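## Task

Go along the bench and close each valve whose lever or handwheel is blue, leaving every other valve untouched. A valve that stays shut only because the robot is holding it does not count. At the end, release everything and move the gripper away.

## Robot and tools

Robot: one six-joint arm with a parallel gripper, mounted on a carriage that drives along a floor track (the device called rail). The rows you send move only the arm; the carriage moves only through rail commands.

Frame: the scene frame is fixed to the table. z = 0 is the table top and +z is up. The track lies along y at x = 0, and y = 0 is where rail position_m reads 0. The arm base sits at x = 0, y roughly equal to position_m, z = 0.03 m, facing +x. The table starts at x = 0.31 m. Reported hand positions are in metres and get less accurate at long reach.

Gripper: fingers point along the gripper's +z and close along its y. end_effector_position is the point between the pads when closed; fingertips stick out about 33 mm past it when closed and 9 mm when fully open. Closing pushes the tips roughly 24 mm further out, so keep clearance above surfaces.

Tool execute_actions: argument actions is a list holding one action (an empty list just returns state and images). An action may contain rows, steps, until and a rail key.
- rows: up to 15 rows, each lasting one control step (1/30 s). Each row is a single list of 9 numbers, each in [-1, 1], in this order: waist, shoulder, elbow, forearm roll, wrist pitch, wrist roll, gripper position, gripper force_limit, gripper speed.
- The six joint numbers are offsets, not poses: each is a displacement measured from the joint angles at the start of the action (the last reported angles), not from the previous row. Scale: 1.0 = 1.398 rad for waist and shoulder, 2.097 rad for elbow, 2.622 rad for forearm roll, wrist pitch and wrist roll. Stated joint ranges: elbow -2.792 to 2.792 rad, all others -6.283 to 6.283 rad. A target more than 0.010 rad outside a range refuses the whole call; targets past the true end are clipped and reported as "joint sent to its limit".
- Gripper numbers are absolute settings. position: +1 fully open (140 mm), pads touch near -0.8, -1 closes until blocked. force_limit: -1 about 14 N, 0 about 60 N, +1 about 107 N. speed: -1 about 30 mm/s, 0 about 140, +1 about 250.
- steps: 1 to 450, at least the number of rows, default 15. After the last row the arm keeps heading for that row's target and the gripper keeps its command, so give big moves extra steps.
- until: stops the action early when conditions hold (it does not halt motion). Forms: {"rail": {"position_status": ["!=", "moving"]}}, numeric fields need a comparison such as [">=", 0.5]; {"all": {"status": "ended"}} when nothing reads moving; {"any": {"status": "ended"}} when some motion under way has ended.
- rail: {"position_m": target in metres, -2 to 2, absolute along y}, {"speed_m_s": 0.01 to 1, starts at 1, persists}, or {"stop": true} alone. Acceleration is 2 m/s2; arrival means within 1.4 mm. Any out-of-range value or unknown name rejects the whole call.

Motion limits: per step, each joint target may lead its measured angle by at most 0.456 rad (waist, shoulder), 0.683 (elbow), 0.854 (other three), and targets are shrunk if they would put the hand over 70 mm from where it is. So large moves need several calls; do not rely on the arm finishing after the action ends.

Order of work: drive the rail with position_m, wait with until position_status != moving, and only then move the hand to a point in the scene. Before moving the rail, make sure the arm is following its commands.

Results: a state line with end_effector_position (m), end_effector_quat_wxyz and velocities; Joint positions and Joint velocities listing rail (m, m/s) then the six joints (rad, rad/s); gripper object_status (0 moving, 1 blocked while opening, 2 blocked while closing = holding, 3 reached target or pads met) and position_measured in counts (3 open, 230 pads touching, not linear). Rail reports position_m, position_status (moving, done, contact_stop, time_out, stopped, stopped_with_arm) and position_answer (taken, not_taken; resend if not_taken). "joint command not followed" means the clearance check changed or blocked targets; send new reachable rows. After contact_stop, reread position once it settles; after time_out, look for what blocks the carriage and resend.

Gripping: close with position -1 and confirm object_status 2. To squeeze harder, raise force_limit and switch position between -1 and -0.98.

Avoid: contact torque reaching a joint load limit (waist 309, shoulder 309, elbow 145, forearm roll/wrist pitch/wrist roll 40.9 N m) or any outside force reaching 144 N; either stops the arm for 10 s and drops the rest of the call. Holding loads heats motors (MOTOR HOT warns; OVER-TEMPERATURE FAULT brakes the arm). Avoid drops, slips, slams, hard hits and heavy pushing. The robot holds its last command while you think.

zoom_image: camera (cam_bench_left, cam_bench_right, cam_high, cam_wrist) and region [x0, y0, x1, y1] in pixels of that 504x504 image, origin top-left, at most 504 by 504. Camera calibrations are given per camera and may be off by a few degrees and millimetres.

finished_scene: pass scene, the number of the current scene. It is final and reports whether the goal was met; leave the valves shut, the gripper open and clear, and the rail arrived before calling it.

Each tool is called after "Call:" in YAML: its name, and indented under it one key for each argument.

## Session

Call:
execute_actions:
  actions: []

Scene clock: 0.00 s.
end_effector_position=(+0.4325, +1.4474, +0.1717) position_measured=3 object_status=3 end_effector_quat_wxyz=(+0.016, +0.975, +0.214, +0.065) end_effector_velocity=(+0.000, +0.000, +0.000) end_effector_angular_velocity=(+0.000, +0.000, +0.000)
Joint positions: [ 1.646 -0.549 -0.06   2.198  0.086  0.891  0.539]
Joint velocities: [0. 0. 0. 0. 0. 0. 0.]
rail: position_m=1.646 position_m_goal=1.646 speed_m_s=1.00 position_status=done position_answer=taken refusals=0
camera_calibration (this result's frames):
cam_wrist: T_world_to_cam=[[0.241636, -0.970159, 0.0200697, 1.30358], [-0.938125, -0.22827, 0.260411, 0.705096], [-0.248058, -0.0817525, -0.965289, 0.579816], [0, 0, 0, 1]] pos_world=[0.490305, 1.47303, 0.349913]

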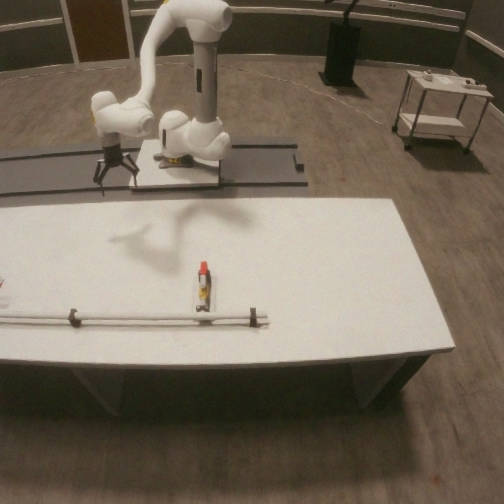

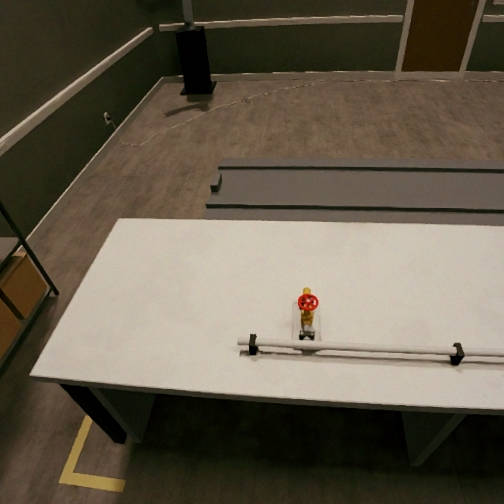

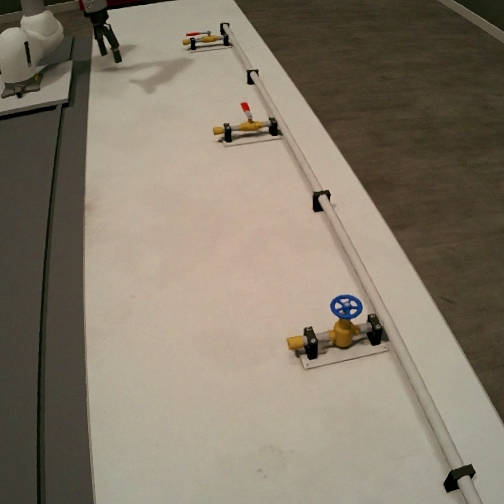

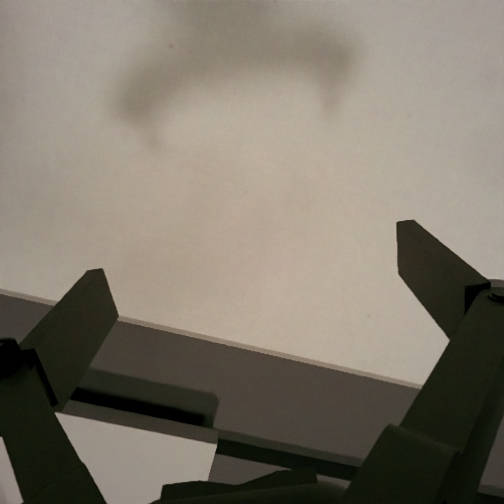

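Call:
zoom_image:
  camera: "cam_high"
  region: [270, 280, 410, 380]

Region (270, 280, 410, 380) of cam_high's 504x504 image, scaled by 3.600, with more detail than that image has; it fills the top 360 rows of this view, and the rest is white.

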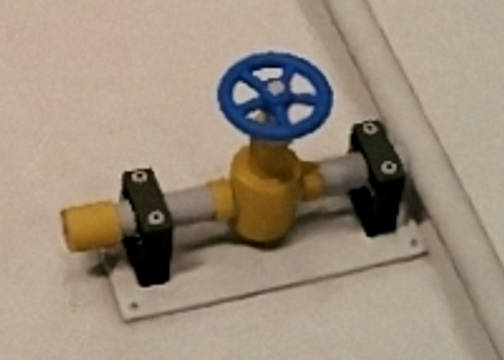

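Call:
execute_actions:
  actions:
    - {"rows": [[0.3554,0.4728,-0.4638,-0.0328,0.1618,-1,1,1,0]], "steps": 40, "rail": {"position_m": -0.04}}

Scene clock: 3.43 s.
end_effector_position=(+0.8583, +0.5321, +0.2258) position_measured=3 object_status=3 end_effector_quat_wxyz=(+0.003, +0.188, +0.982, +0.004) end_effector_velocity=(+0.186, -0.842, -0.025) end_effector_angular_velocity=(-0.056, +0.023, +3.290)
Joint positions: [ 0.575 -0.093  0.541  1.312  0.007  1.281 -1.287]
Joint velocities: [-1.     0.216  0.318 -0.461 -0.037  0.181 -3.063]
rail: position_m=0.575 position_m_goal=-0.040 speed_m_s=1.00 position_status=moving position_answer=taken refusals=0
camera_calibration (this result's frames):
cam_wrist: T_world_to_cam=[[0.536793, 0.843696, -0.00547513, -0.90105], [0.779711, -0.493583, 0.385262, -0.479907], [0.322342, -0.211075, -0.922791, 0.232449], [0, 0, 0, 1]] pos_world=[0.782939, 0.572402, 0.394458]

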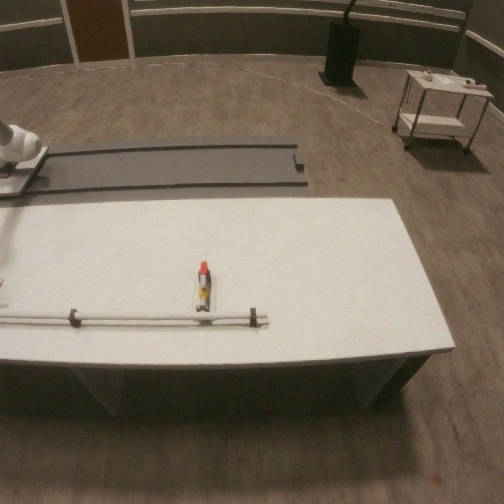

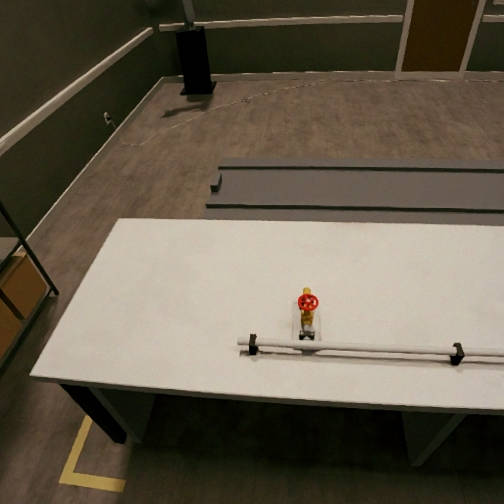

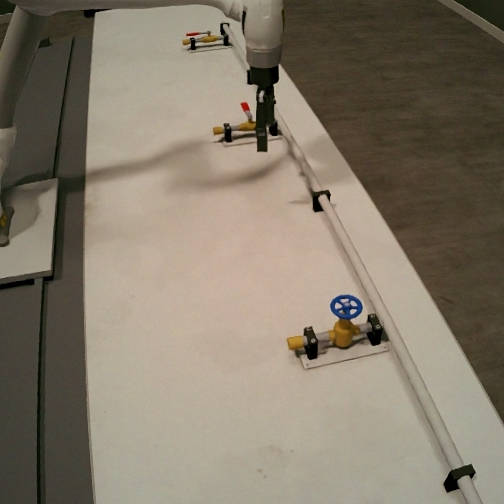

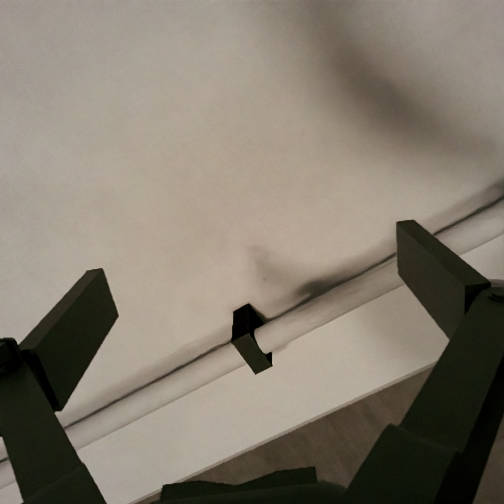

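Call:
execute_actions:
  actions:
    - {"steps": 30, "until": {"rail": {"position_status": ["!=", "moving"]}}}

Scene clock: 4.30 s.
end_effector_position=(+0.8922, -0.0529, +0.2204) position_measured=3 object_status=3 end_effector_quat_wxyz=(+0.000, -0.228, +0.974, -0.000) end_effector_velocity=(+0.000, -0.009, -0.000) end_effector_angular_velocity=(+0.000, +0.000, +0.003)
Joint positions: [-0.041 -0.052  0.601  1.225 -0.     1.315 -2.082]
Joint velocities: [-0.011  0.002  0.    -0.    -0.    -0.    -0.001]
rail: position_m=-0.041 position_m_goal=-0.040 speed_m_s=1.00 position_status=done position_answer=taken refusals=0
camera_calibration (this result's frames):
cam_wrist: T_world_to_cam=[[-0.268124, 0.963265, -0.0151949, 0.300889], [0.888648, 0.253384, 0.382233, -0.850003], [0.372042, 0.0889828, -0.923941, 0.0648722], [0, 0, 0, 1]] pos_world=[0.811893, -0.080232, 0.389409]

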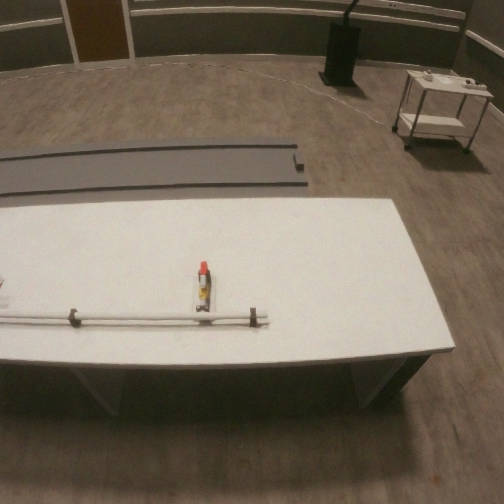

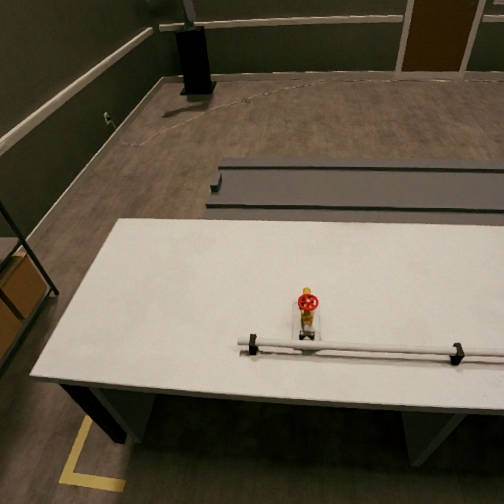

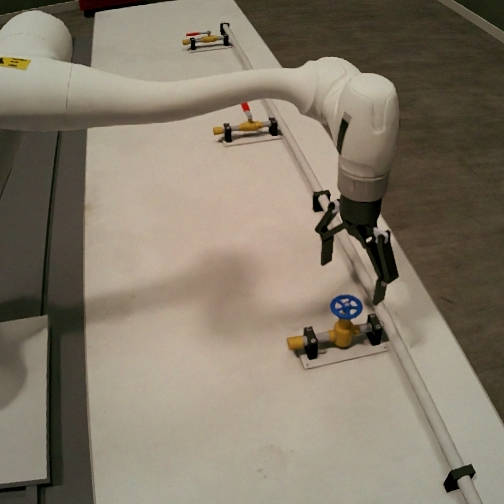

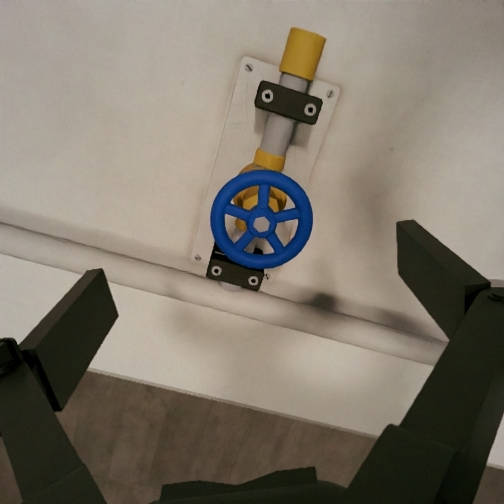

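Call:
execute_actions:
  actions:
    - {"rows": [[0.00555,0.0341,0.0446,0,-0.0538,-1,0.6,1,0]], "steps": 21}

Scene clock: 5.93 s.
end_effector_position=(+0.8911, -0.0455, +0.1301) position_measured=53 object_status=3 end_effector_quat_wxyz=(-0.000, +0.903, -0.429, +0.000) end_effector_velocity=(-0.001, +0.001, -0.015) end_effector_angular_velocity=(-0.002, +0.001, +3.231)
Joint positions: [-0.04  -0.045  0.648  1.317 -0.     1.177 -3.871]
Joint velocities: [ 0.     0.001  0.008  0.016 -0.    -0.023 -3.23 ]
rail: position_m=-0.040 position_m_goal=-0.040 speed_m_s=1.00 position_status=done position_answer=taken refusals=0
camera_calibration (this result's frames):
cam_wrist: T_world_to_cam=[[-0.87899, -0.476596, -0.0152832, 0.77091], [-0.445733, 0.809838, 0.381423, 0.398114], [-0.169408, 0.342079, -0.924274, 0.475223], [0, 0, 0, 1]] pos_world=[0.935581, -0.11756, 0.299169]

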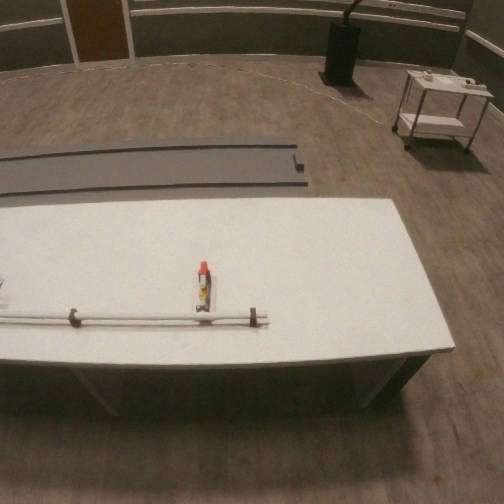

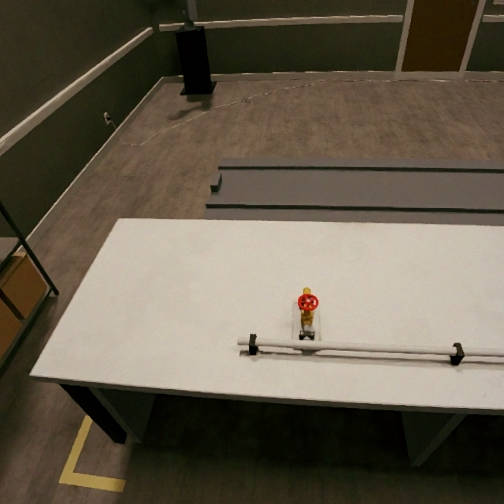

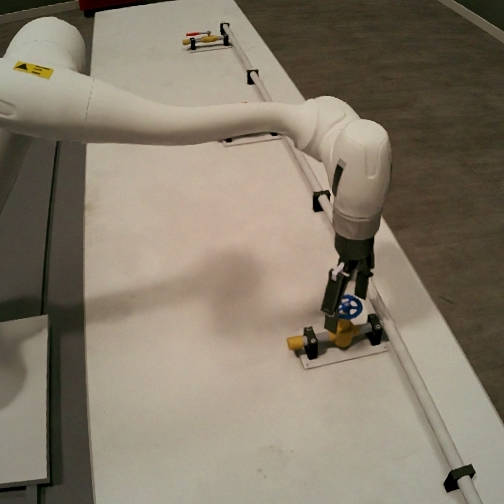

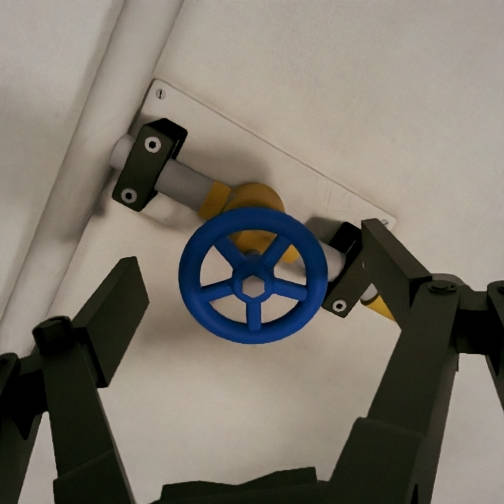

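Call:
zoom_image:
  camera: "cam_wrist"
  region: [110, 190, 390, 360]

Call:
execute_actions:
  actions: []

Call:
zoom_image:
  camera: "cam_wrist"
  region: [110, 190, 390, 360]

Region (110, 190, 390, 360) of cam_wrist's 504x504 image, scaled by 1.800, with more detail than that image has; it fills the top 306 rows of this view, and the rest is white.

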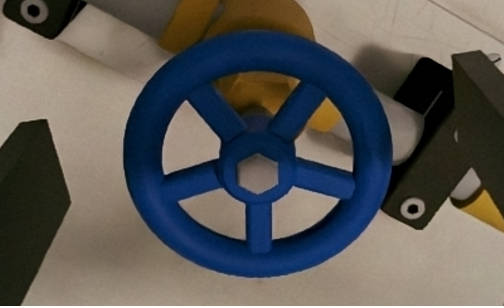

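Scene clock: 6.53 s.
end_effector_position=(+0.8910, -0.0454, +0.1284) position_measured=53 object_status=3 end_effector_quat_wxyz=(+0.000, +0.998, -0.071, +0.000) end_effector_velocity=(-0.000, -0.000, -0.000) end_effector_angular_velocity=(-0.000, +0.000, +0.003)
Joint positions: [-0.04  -0.045  0.648  1.319 -0.     1.174 -4.616]
Joint velocities: [ 0.     0.     0.     0.    -0.    -0.    -0.003]
rail: position_m=-0.040 position_m_goal=-0.040 speed_m_s=1.00 position_status=done position_answer=taken refusals=0
camera_calibration (this result's frames):
cam_wrist: T_world_to_cam=[[-0.323248, -0.946197, -0.0148766, 0.2543], [-0.876638, 0.29349, 0.381274, 0.759109], [-0.356395, 0.136287, -0.924342, 0.63086], [0, 0, 0, 1]] pos_world=[0.972501, -0.0681505, 0.297485]

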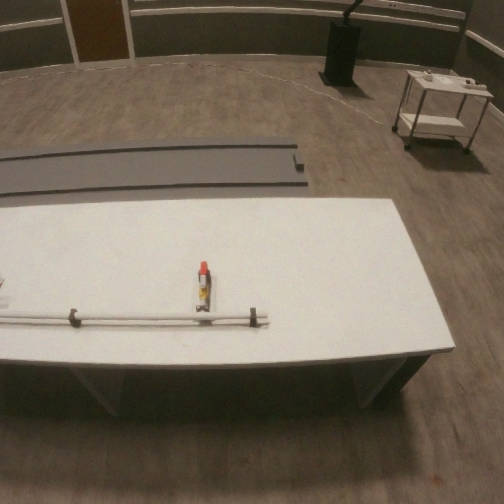

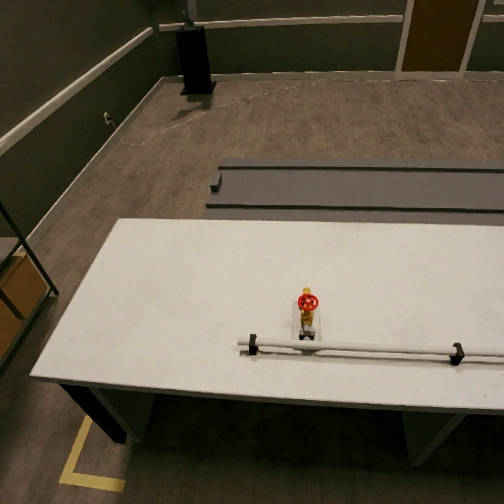

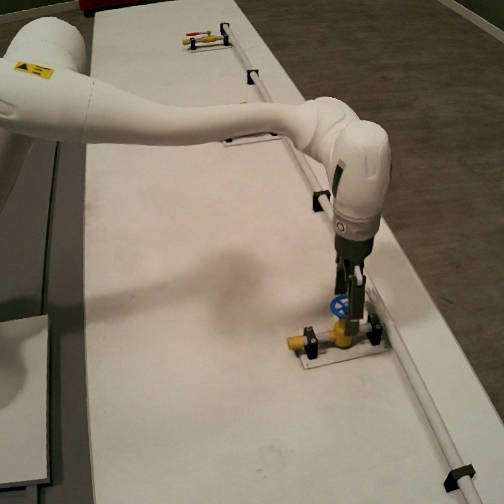

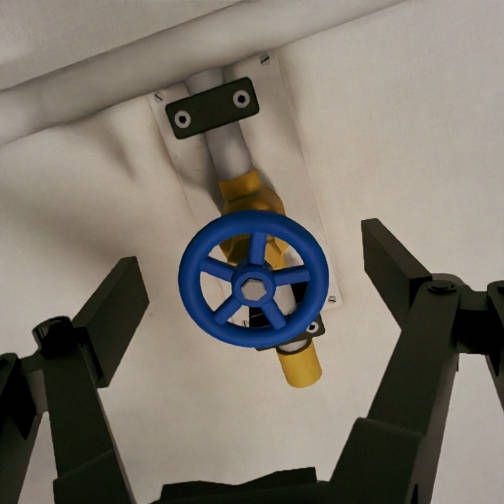

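Region (110, 190, 390, 360) of cam_wrist's 504x504 image, scaled by 1.800, with more detail than that image has; it fills the top 306 rows of this view, and the rest is white.

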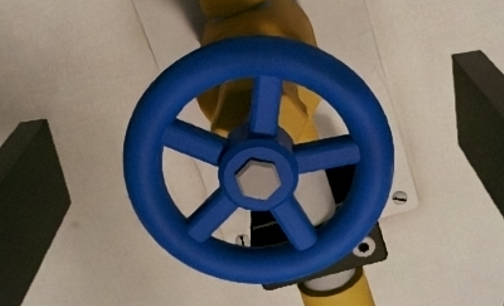

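Call:
execute_actions:
  actions:
    - {"rows": [[-0.0008,-0.0011,0.0012,0,-0.0004,0,-1,1,0]], "steps": 13}

Scene clock: 8.20 s.
end_effector_position=(+0.8900, -0.0464, +0.1286) position_measured=134 object_status=0 end_effector_quat_wxyz=(+0.000, +0.997, -0.071, +0.000) end_effector_velocity=(+0.000, +0.000, +0.000) end_effector_angular_velocity=(-0.000, -0.000, +0.000)
Joint positions: [-0.04  -0.046  0.647  1.321 -0.     1.173 -4.616]
Joint velocities: [ 0.  0. -0. -0. -0.  0. -0.]
rail: position_m=-0.040 position_m_goal=-0.040 speed_m_s=1.00 position_status=done position_answer=taken refusals=0
camera_calibration (this result's frames):
cam_wrist: T_world_to_cam=[[-0.324026, -0.945934, -0.0147335, 0.253693], [-0.876475, 0.294298, 0.381025, 0.75846], [-0.356088, 0.136375, -0.924447, 0.63061], [0, 0, 0, 1]] pos_world=[0.971527, -0.0692366, 0.297711]

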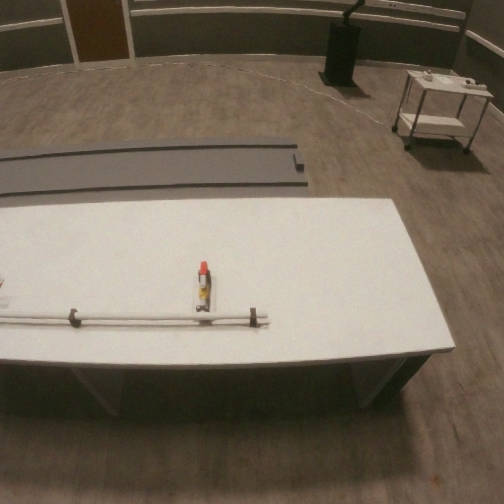

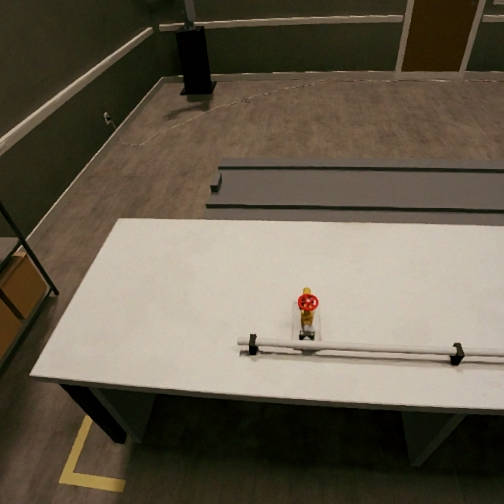

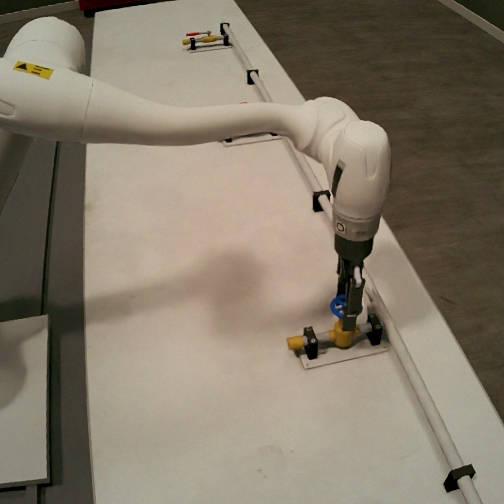

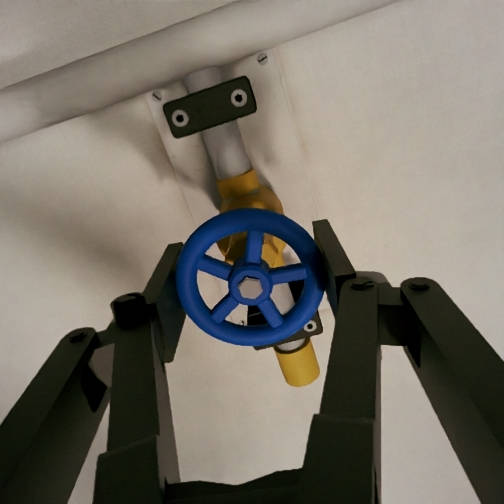

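Call:
execute_actions:
  actions:
    - {"rows": [[0,0,0,0,0,0.03,-1,1,0],[0,0,0,0,0,0.07,-1,1,0],[0,0,0,0,0,0.12,-1,1,0],[0,0,0,0,0,0.17,-1,1,0],[0,0,0,0,0,0.22,-1,1,0]], "steps": 10}

Scene clock: 8.77 s.
end_effector_position=(+0.8900, -0.0464, +0.1286) position_measured=134 object_status=2 end_effector_quat_wxyz=(+0.000, +0.958, -0.288, +0.000) end_effector_velocity=(+0.000, +0.000, +0.000) end_effector_angular_velocity=(+0.001, -0.001, -1.497)
Joint positions: [-0.04  -0.046  0.647  1.321 -0.     1.173 -4.173]
Joint velocities: [ 0.     0.     0.    -0.     0.    -0.     1.497]
rail: position_m=-0.040 position_m_goal=-0.040 speed_m_s=1.00 position_status=done position_answer=taken refusals=0
camera_calibration (this result's frames):
cam_wrist: T_world_to_cam=[[-0.697818, -0.716116, -0.0151116, 0.597125], [-0.666156, 0.641092, 0.381099, 0.587336], [-0.263223, 0.276005, -0.924411, 0.554394], [0, 0, 0, 1]] pos_world=[0.953872, -0.101942, 0.297678]

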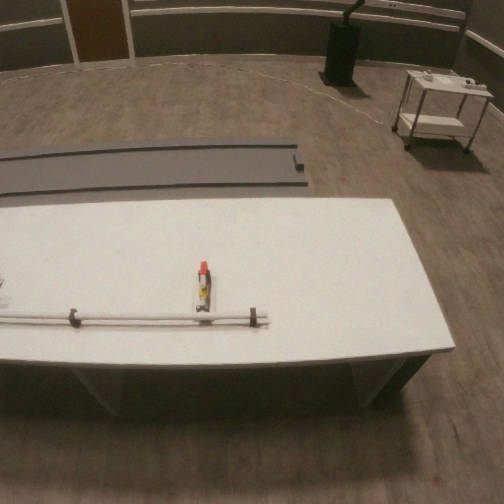

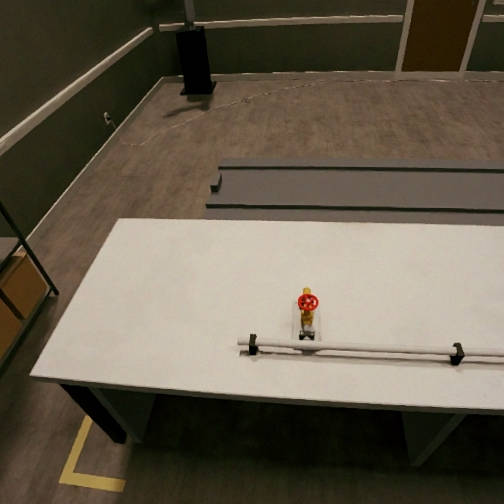

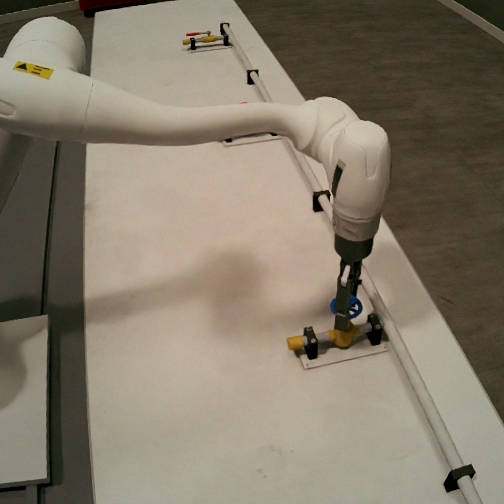

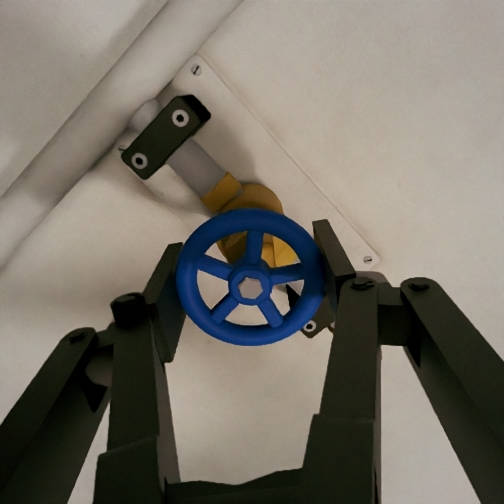

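Turning well. Continue in moderate increments.

Call:
execute_actions:
  actions:
    - {"rows": [[0,0,0,0,0,0.45,-1,1,0]], "steps": 12}

Scene clock: 9.47 s.
end_effector_position=(+0.8901, -0.0464, +0.1286) position_measured=134 object_status=2 end_effector_quat_wxyz=(-0.000, +0.734, -0.679, +0.000) end_effector_velocity=(+0.000, +0.000, +0.000) end_effector_angular_velocity=(+0.002, -0.001, -2.463)
Joint positions: [-0.04  -0.046  0.647  1.321 -0.     1.173 -3.265]
Joint velocities: [ 0.     0.    -0.    -0.    -0.    -0.     2.463]
rail: position_m=-0.040 position_m_goal=-0.040 speed_m_s=1.00 position_status=done position_answer=taken refusals=0
camera_calibration (this result's frames):
cam_wrist: T_world_to_cam=[[-0.993832, 0.109775, -0.0157042, 0.899049], [0.0955258, 0.919408, 0.381528, -0.0777648], [0.0563208, 0.377674, -0.924224, 0.274694], [0, 0, 0, 1]] pos_world=[0.885461, -0.130941, 0.297667]

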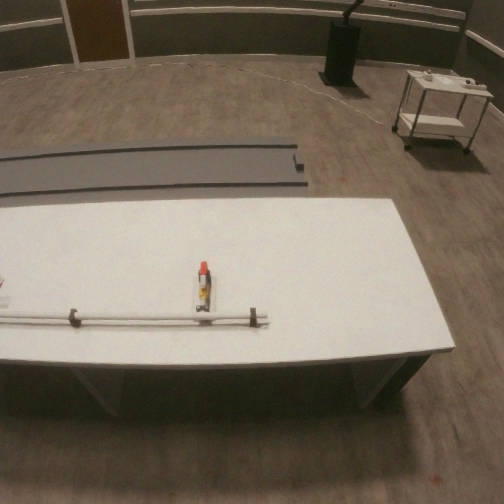

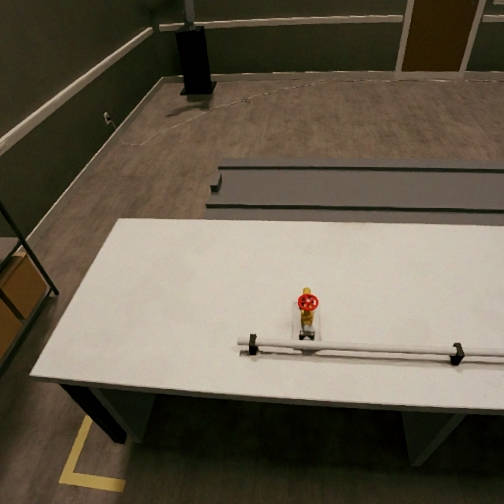

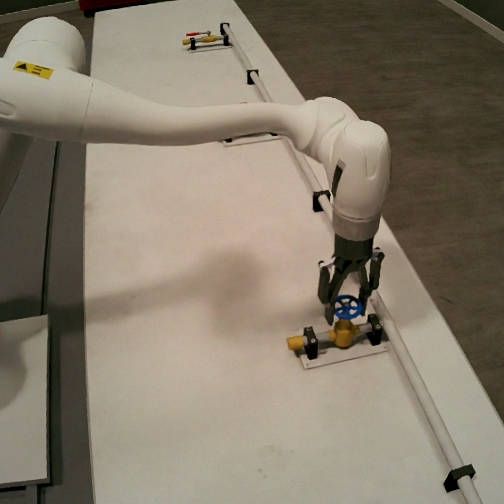

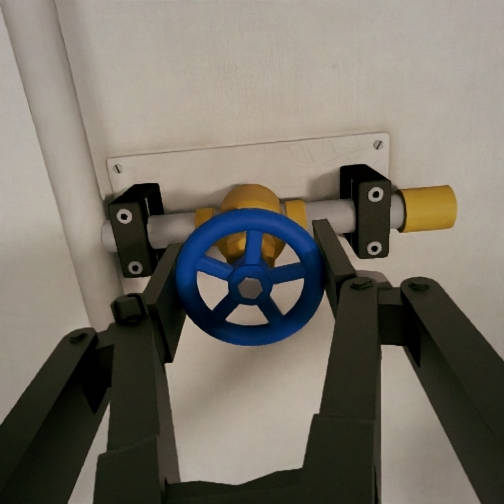

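Call:
execute_actions:
  actions:
    - {"rows": [[0,0,0,0,0,0.45,-1,1,0]], "steps": 11}

Scene clock: 10.03 s.
end_effector_position=(+0.8901, -0.0464, +0.1286) position_measured=134 object_status=2 end_effector_quat_wxyz=(+0.000, -0.352, +0.936, -0.000) end_effector_velocity=(-0.000, -0.001, +0.000) end_effector_angular_velocity=(-0.001, -0.001, -2.395)
Joint positions: [-0.04  -0.046  0.647  1.321 -0.     1.173 -2.335]
Joint velocities: [ 0.    -0.    -0.     0.    -0.003 -0.     2.396]
rail: position_m=-0.040 position_m_goal=-0.040 speed_m_s=1.00 position_status=done position_answer=taken refusals=0
camera_calibration (this result's frames):
cam_wrist: T_world_to_cam=[[-0.506132, 0.862315, -0.0156036, 0.499834], [0.79389, 0.472887, 0.382252, -0.720197], [0.337, 0.181082, -0.923926, 0.0156988], [0, 0, 0, 1]] pos_world=[0.819449, -0.0932853, 0.297601]

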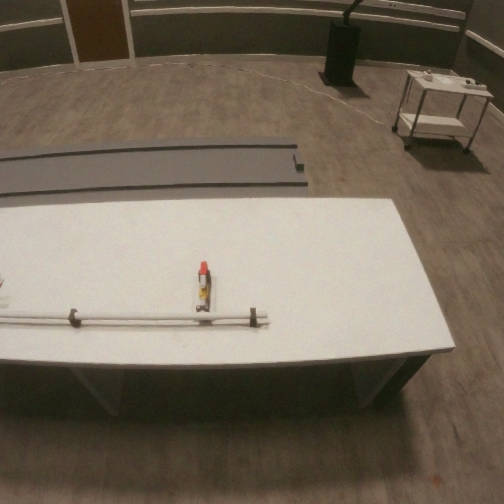

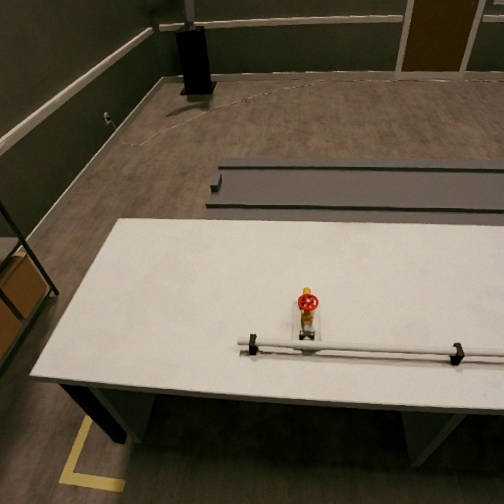

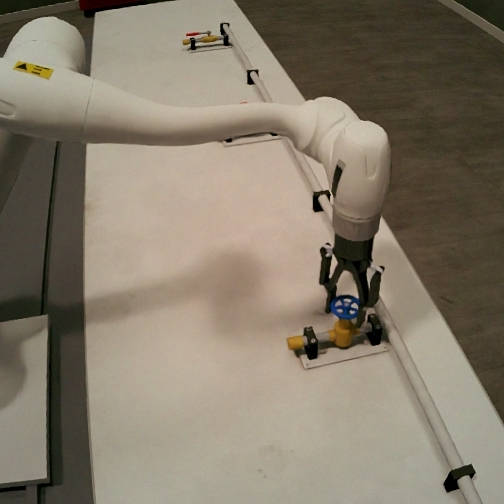

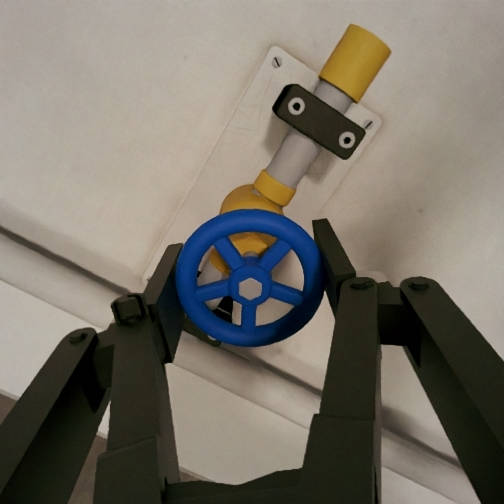

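Call:
execute_actions:
  actions:
    - {"rows": [[0,0,0,0,0,0.0953,-0.98,1,0]], "steps": 5}

Call:
zoom_image:
  camera: "cam_wrist"
  region: [140, 160, 360, 360]

Scene clock: 10.93 s.
end_effector_position=(+0.8901, -0.0464, +0.1286) position_measured=134 object_status=0 end_effector_quat_wxyz=(+0.000, -0.232, +0.973, -0.000) end_effector_velocity=(-0.000, -0.000, -0.000) end_effector_angular_velocity=(+0.000, -0.000, -0.000)
Joint positions: [-0.04  -0.046  0.647  1.321 -0.     1.173 -2.085]
Joint velocities: [ 0. -0.  0.  0.  0. -0.  0.]
rail: position_m=-0.040 position_m_goal=-0.040 speed_m_s=1.00 position_status=done position_answer=taken refusals=0
camera_calibration (this result's frames):
cam_wrist: T_world_to_cam=[[-0.277235, 0.960678, -0.0154235, 0.300645], [0.88613, 0.26186, 0.382365, -0.81208], [0.371368, 0.0923376, -0.923883, -0.0190048], [0, 0, 0, 1]] pos_world=[0.810015, -0.0744167, 0.297589]

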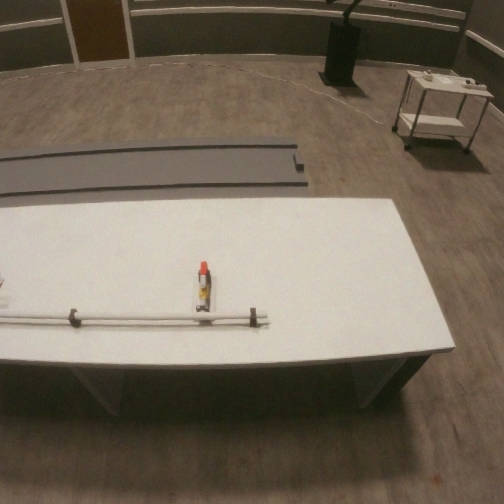

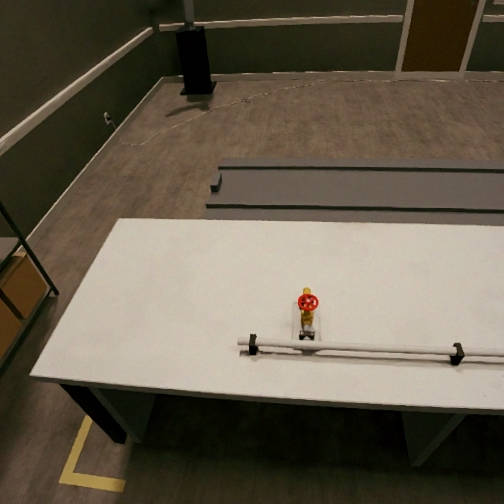

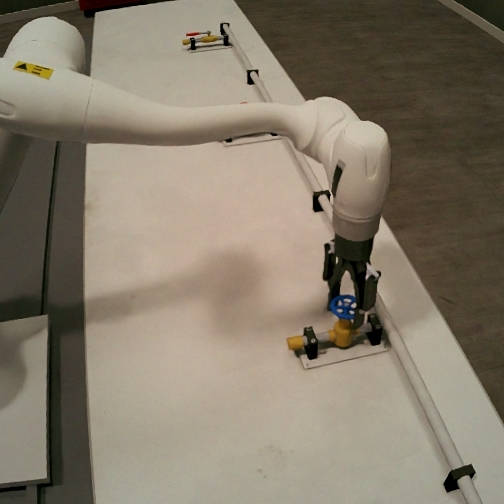

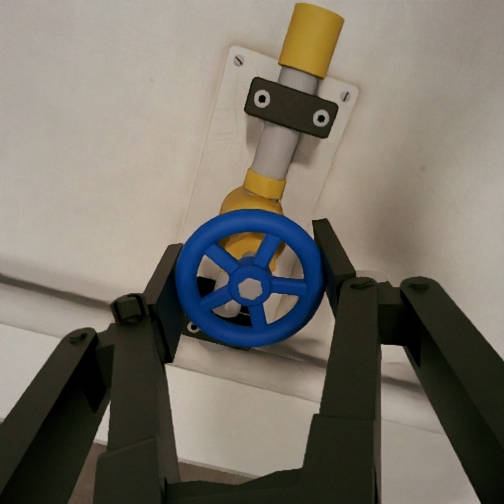

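Region (140, 160, 360, 360) of cam_wrist's 504x504 image, scaled by 2.291, with more detail than that image has; it fills the top 458 rows of this view, and the rest is white.

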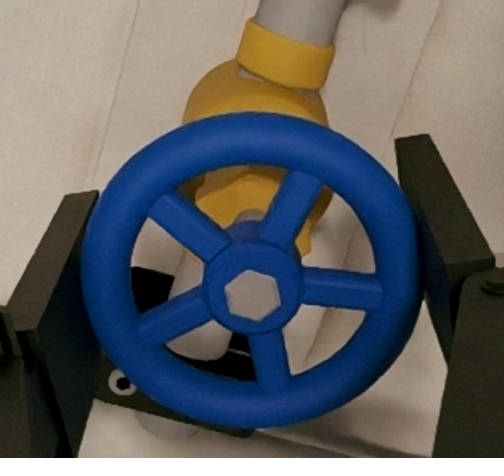

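Call:
execute_actions:
  actions:
    - {"rows": [[0,0,0,0,0,0.007,-0.98,1,0],[0,0,0,0,0,0.014,-0.98,1,0],[0,0,0,0,0,0.021,-0.98,1,0],[0,0,0,0,0,0.028,-0.98,1,0],[0,0,0,0,0,0.035,-0.98,1,0],[0,0,0,0,0,0.042,-0.98,1,0],[0,0,0,0,0,0.05,-0.98,1,0]], "steps": 12}

Call:
zoom_image:
  camera: "cam_wrist"
  region: [140, 160, 360, 360]

Scene clock: 12.93 s.
end_effector_position=(+0.8901, -0.0464, +0.1286) position_measured=134 object_status=2 end_effector_quat_wxyz=(+0.000, -0.172, +0.985, -0.000) end_effector_velocity=(+0.000, -0.000, -0.000) end_effector_angular_velocity=(+0.000, -0.000, -0.103)
Joint positions: [-0.04  -0.046  0.647  1.321 -0.     1.173 -1.962]
Joint velocities: [ 0.    -0.     0.    -0.     0.    -0.     0.103]
rail: position_m=-0.040 position_m_goal=-0.040 speed_m_s=1.00 position_status=done position_answer=taken refusals=0
camera_calibration (this result's frames):
cam_wrist: T_world_to_cam=[[-0.157304, 0.987431, -0.0153413, 0.195103], [0.911511, 0.151152, 0.382492, -0.83985], [0.380004, 0.0461837, -0.923831, -0.0288495], [0, 0, 0, 1]] pos_world=[0.807186, -0.0643742, 0.297577]

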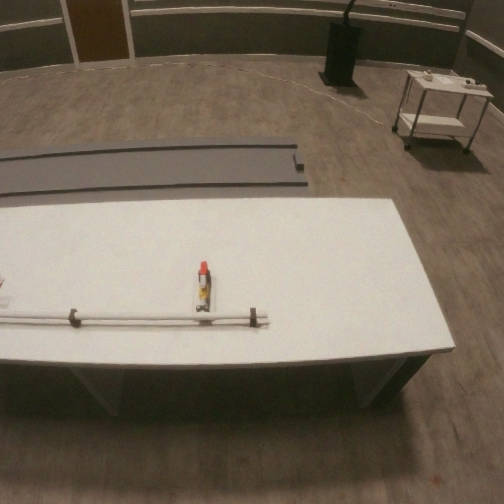

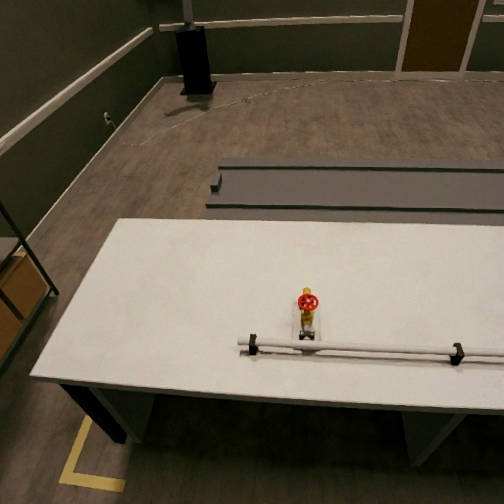

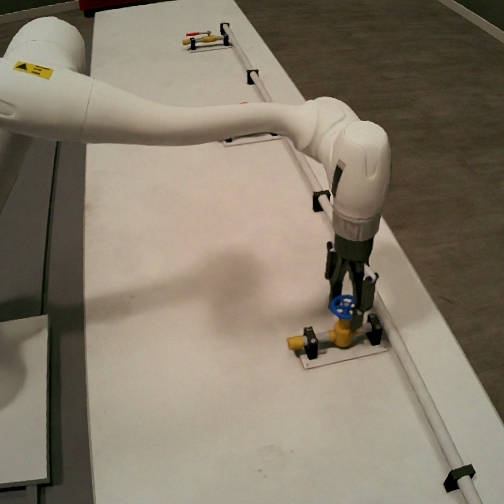

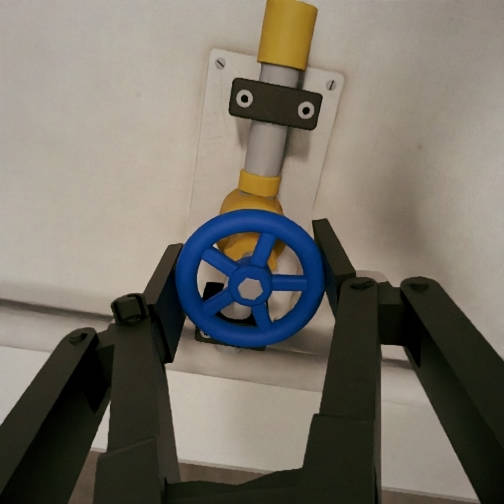

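Region (140, 160, 360, 360) of cam_wrist's 504x504 image, scaled by 2.291, with more detail than that image has; it fills the top 458 rows of this view, and the rest is white.

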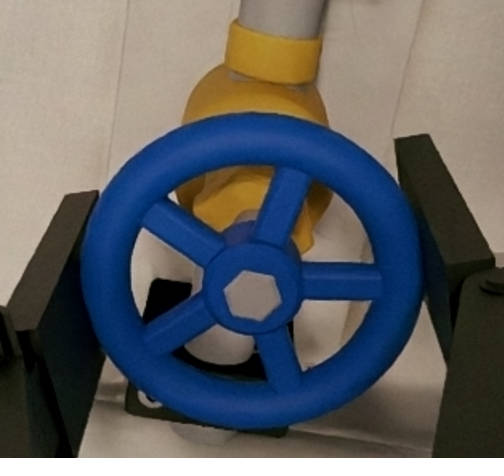

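Call:
execute_actions:
  actions:
    - {"rows": [[0,0,0,0,0,0.003,1,1,1],[0,0,0,0,0,0.003,1,1,1],[0,0,0,0,0,0.003,1,1,1],[0,0,0,0,0,0.003,1,1,1],[0,-0.0487,-0.072,0,0.0838,0.1316,1,1,1]], "steps": 14}

Call:
execute_actions:
  actions:
    - {"rail": {"position_m": -0.9}, "steps": 60, "until": {"rail": {"position_status": ["!=", "moving"]}}}

Scene clock: 14.53 s.
end_effector_position=(+0.8924, -0.0464, +0.2394) position_measured=3 object_status=0 end_effector_quat_wxyz=(+0.000, -0.037, +0.999, +0.000) end_effector_velocity=(-0.016, +0.001, +0.357) end_effector_angular_velocity=(-0.001, -0.012, -0.820)
Joint positions: [-0.04  -0.046  0.593  1.202  0.     1.345 -1.69 ]
Joint velocities: [ 0.     0.    -0.171 -0.374 -0.001  0.533  0.82 ]
rail: position_m=-0.040 position_m_goal=-0.040 speed_m_s=1.00 position_status=done position_answer=taken refusals=0
camera_calibration (this result's frames):
cam_wrist: T_world_to_cam=[[0.114229, 0.993345, -0.0147558, -0.045004], [0.918653, -0.0999626, 0.38221, -0.902217], [0.378192, -0.0572152, -0.923957, 0.0694653], [0, 0, 0, 1]] pos_world=[0.807694, -0.0415089, 0.408356]

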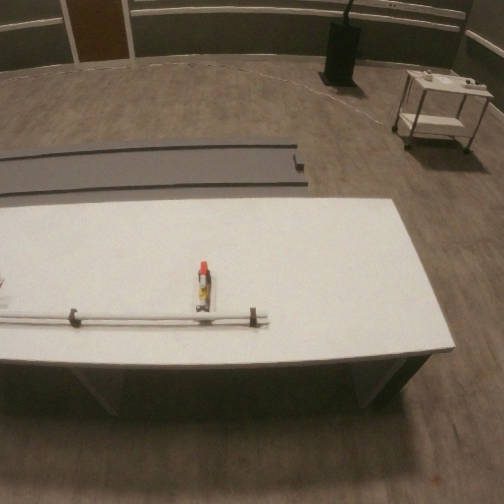

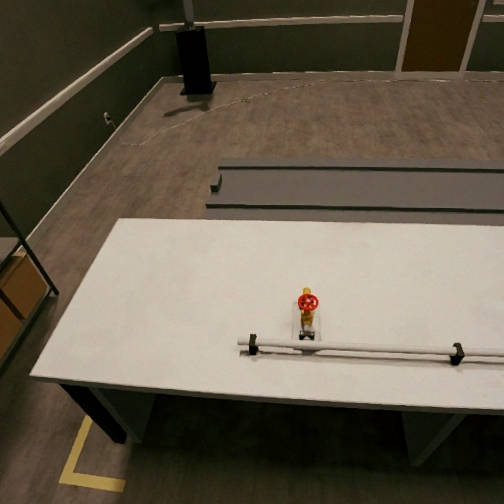

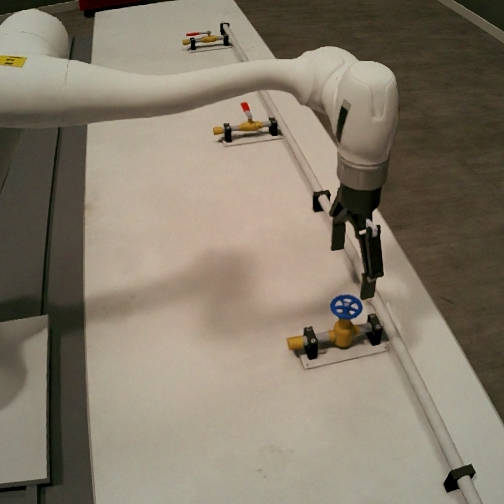

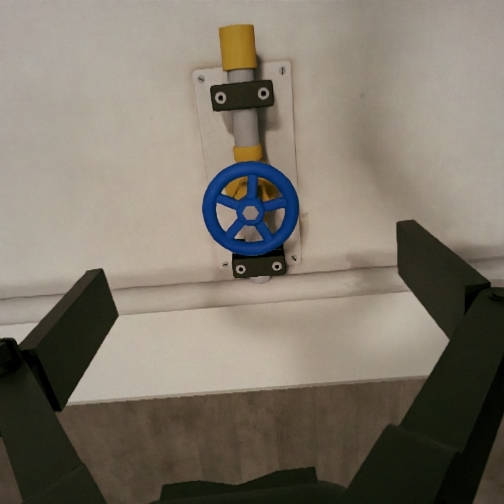

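Scene clock: 15.90 s.
end_effector_position=(+0.8901, -0.9070, +0.2701) position_measured=3 object_status=3 end_effector_quat_wxyz=(+0.000, -0.000, +1.000, -0.000) end_effector_velocity=(+0.000, -0.020, +0.000) end_effector_angular_velocity=(-0.000, -0.000, +0.001)
Joint positions: [-0.901 -0.046  0.579  1.17  -0.     1.393 -1.617]
Joint velocities: [-0.021  0.001 -0.     0.     0.     0.    -0.   ]
rail: position_m=-0.901 position_m_goal=-0.900 speed_m_s=1.00 position_status=done position_answer=taken refusals=0
camera_calibration (this result's frames):
cam_wrist: T_world_to_cam=[[0.185947, 0.982442, -0.0152055, 0.737017], [0.909075, -0.166148, 0.38207, -1.04932], [0.372835, -0.0848679, -0.924008, 0.0292001], [0, 0, 0, 1]] pos_world=[0.80598, -0.895941, 0.439103]

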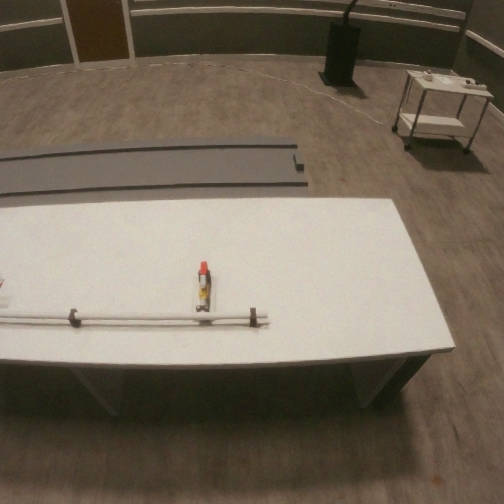

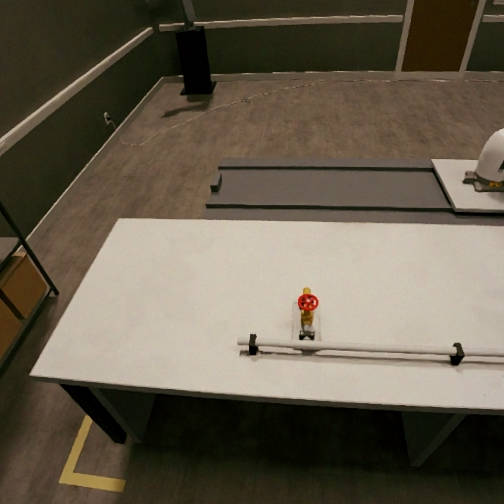

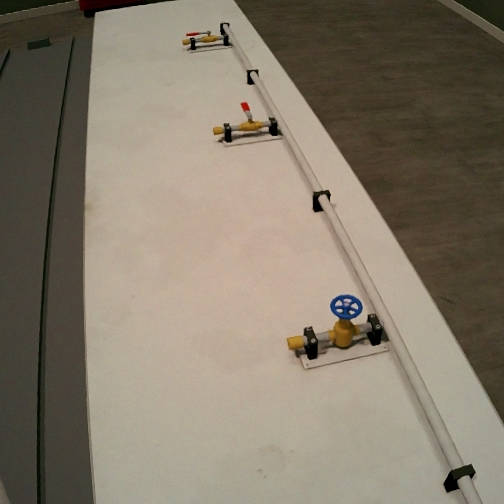

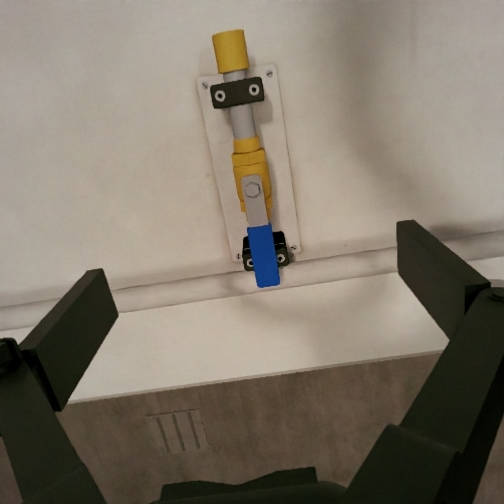

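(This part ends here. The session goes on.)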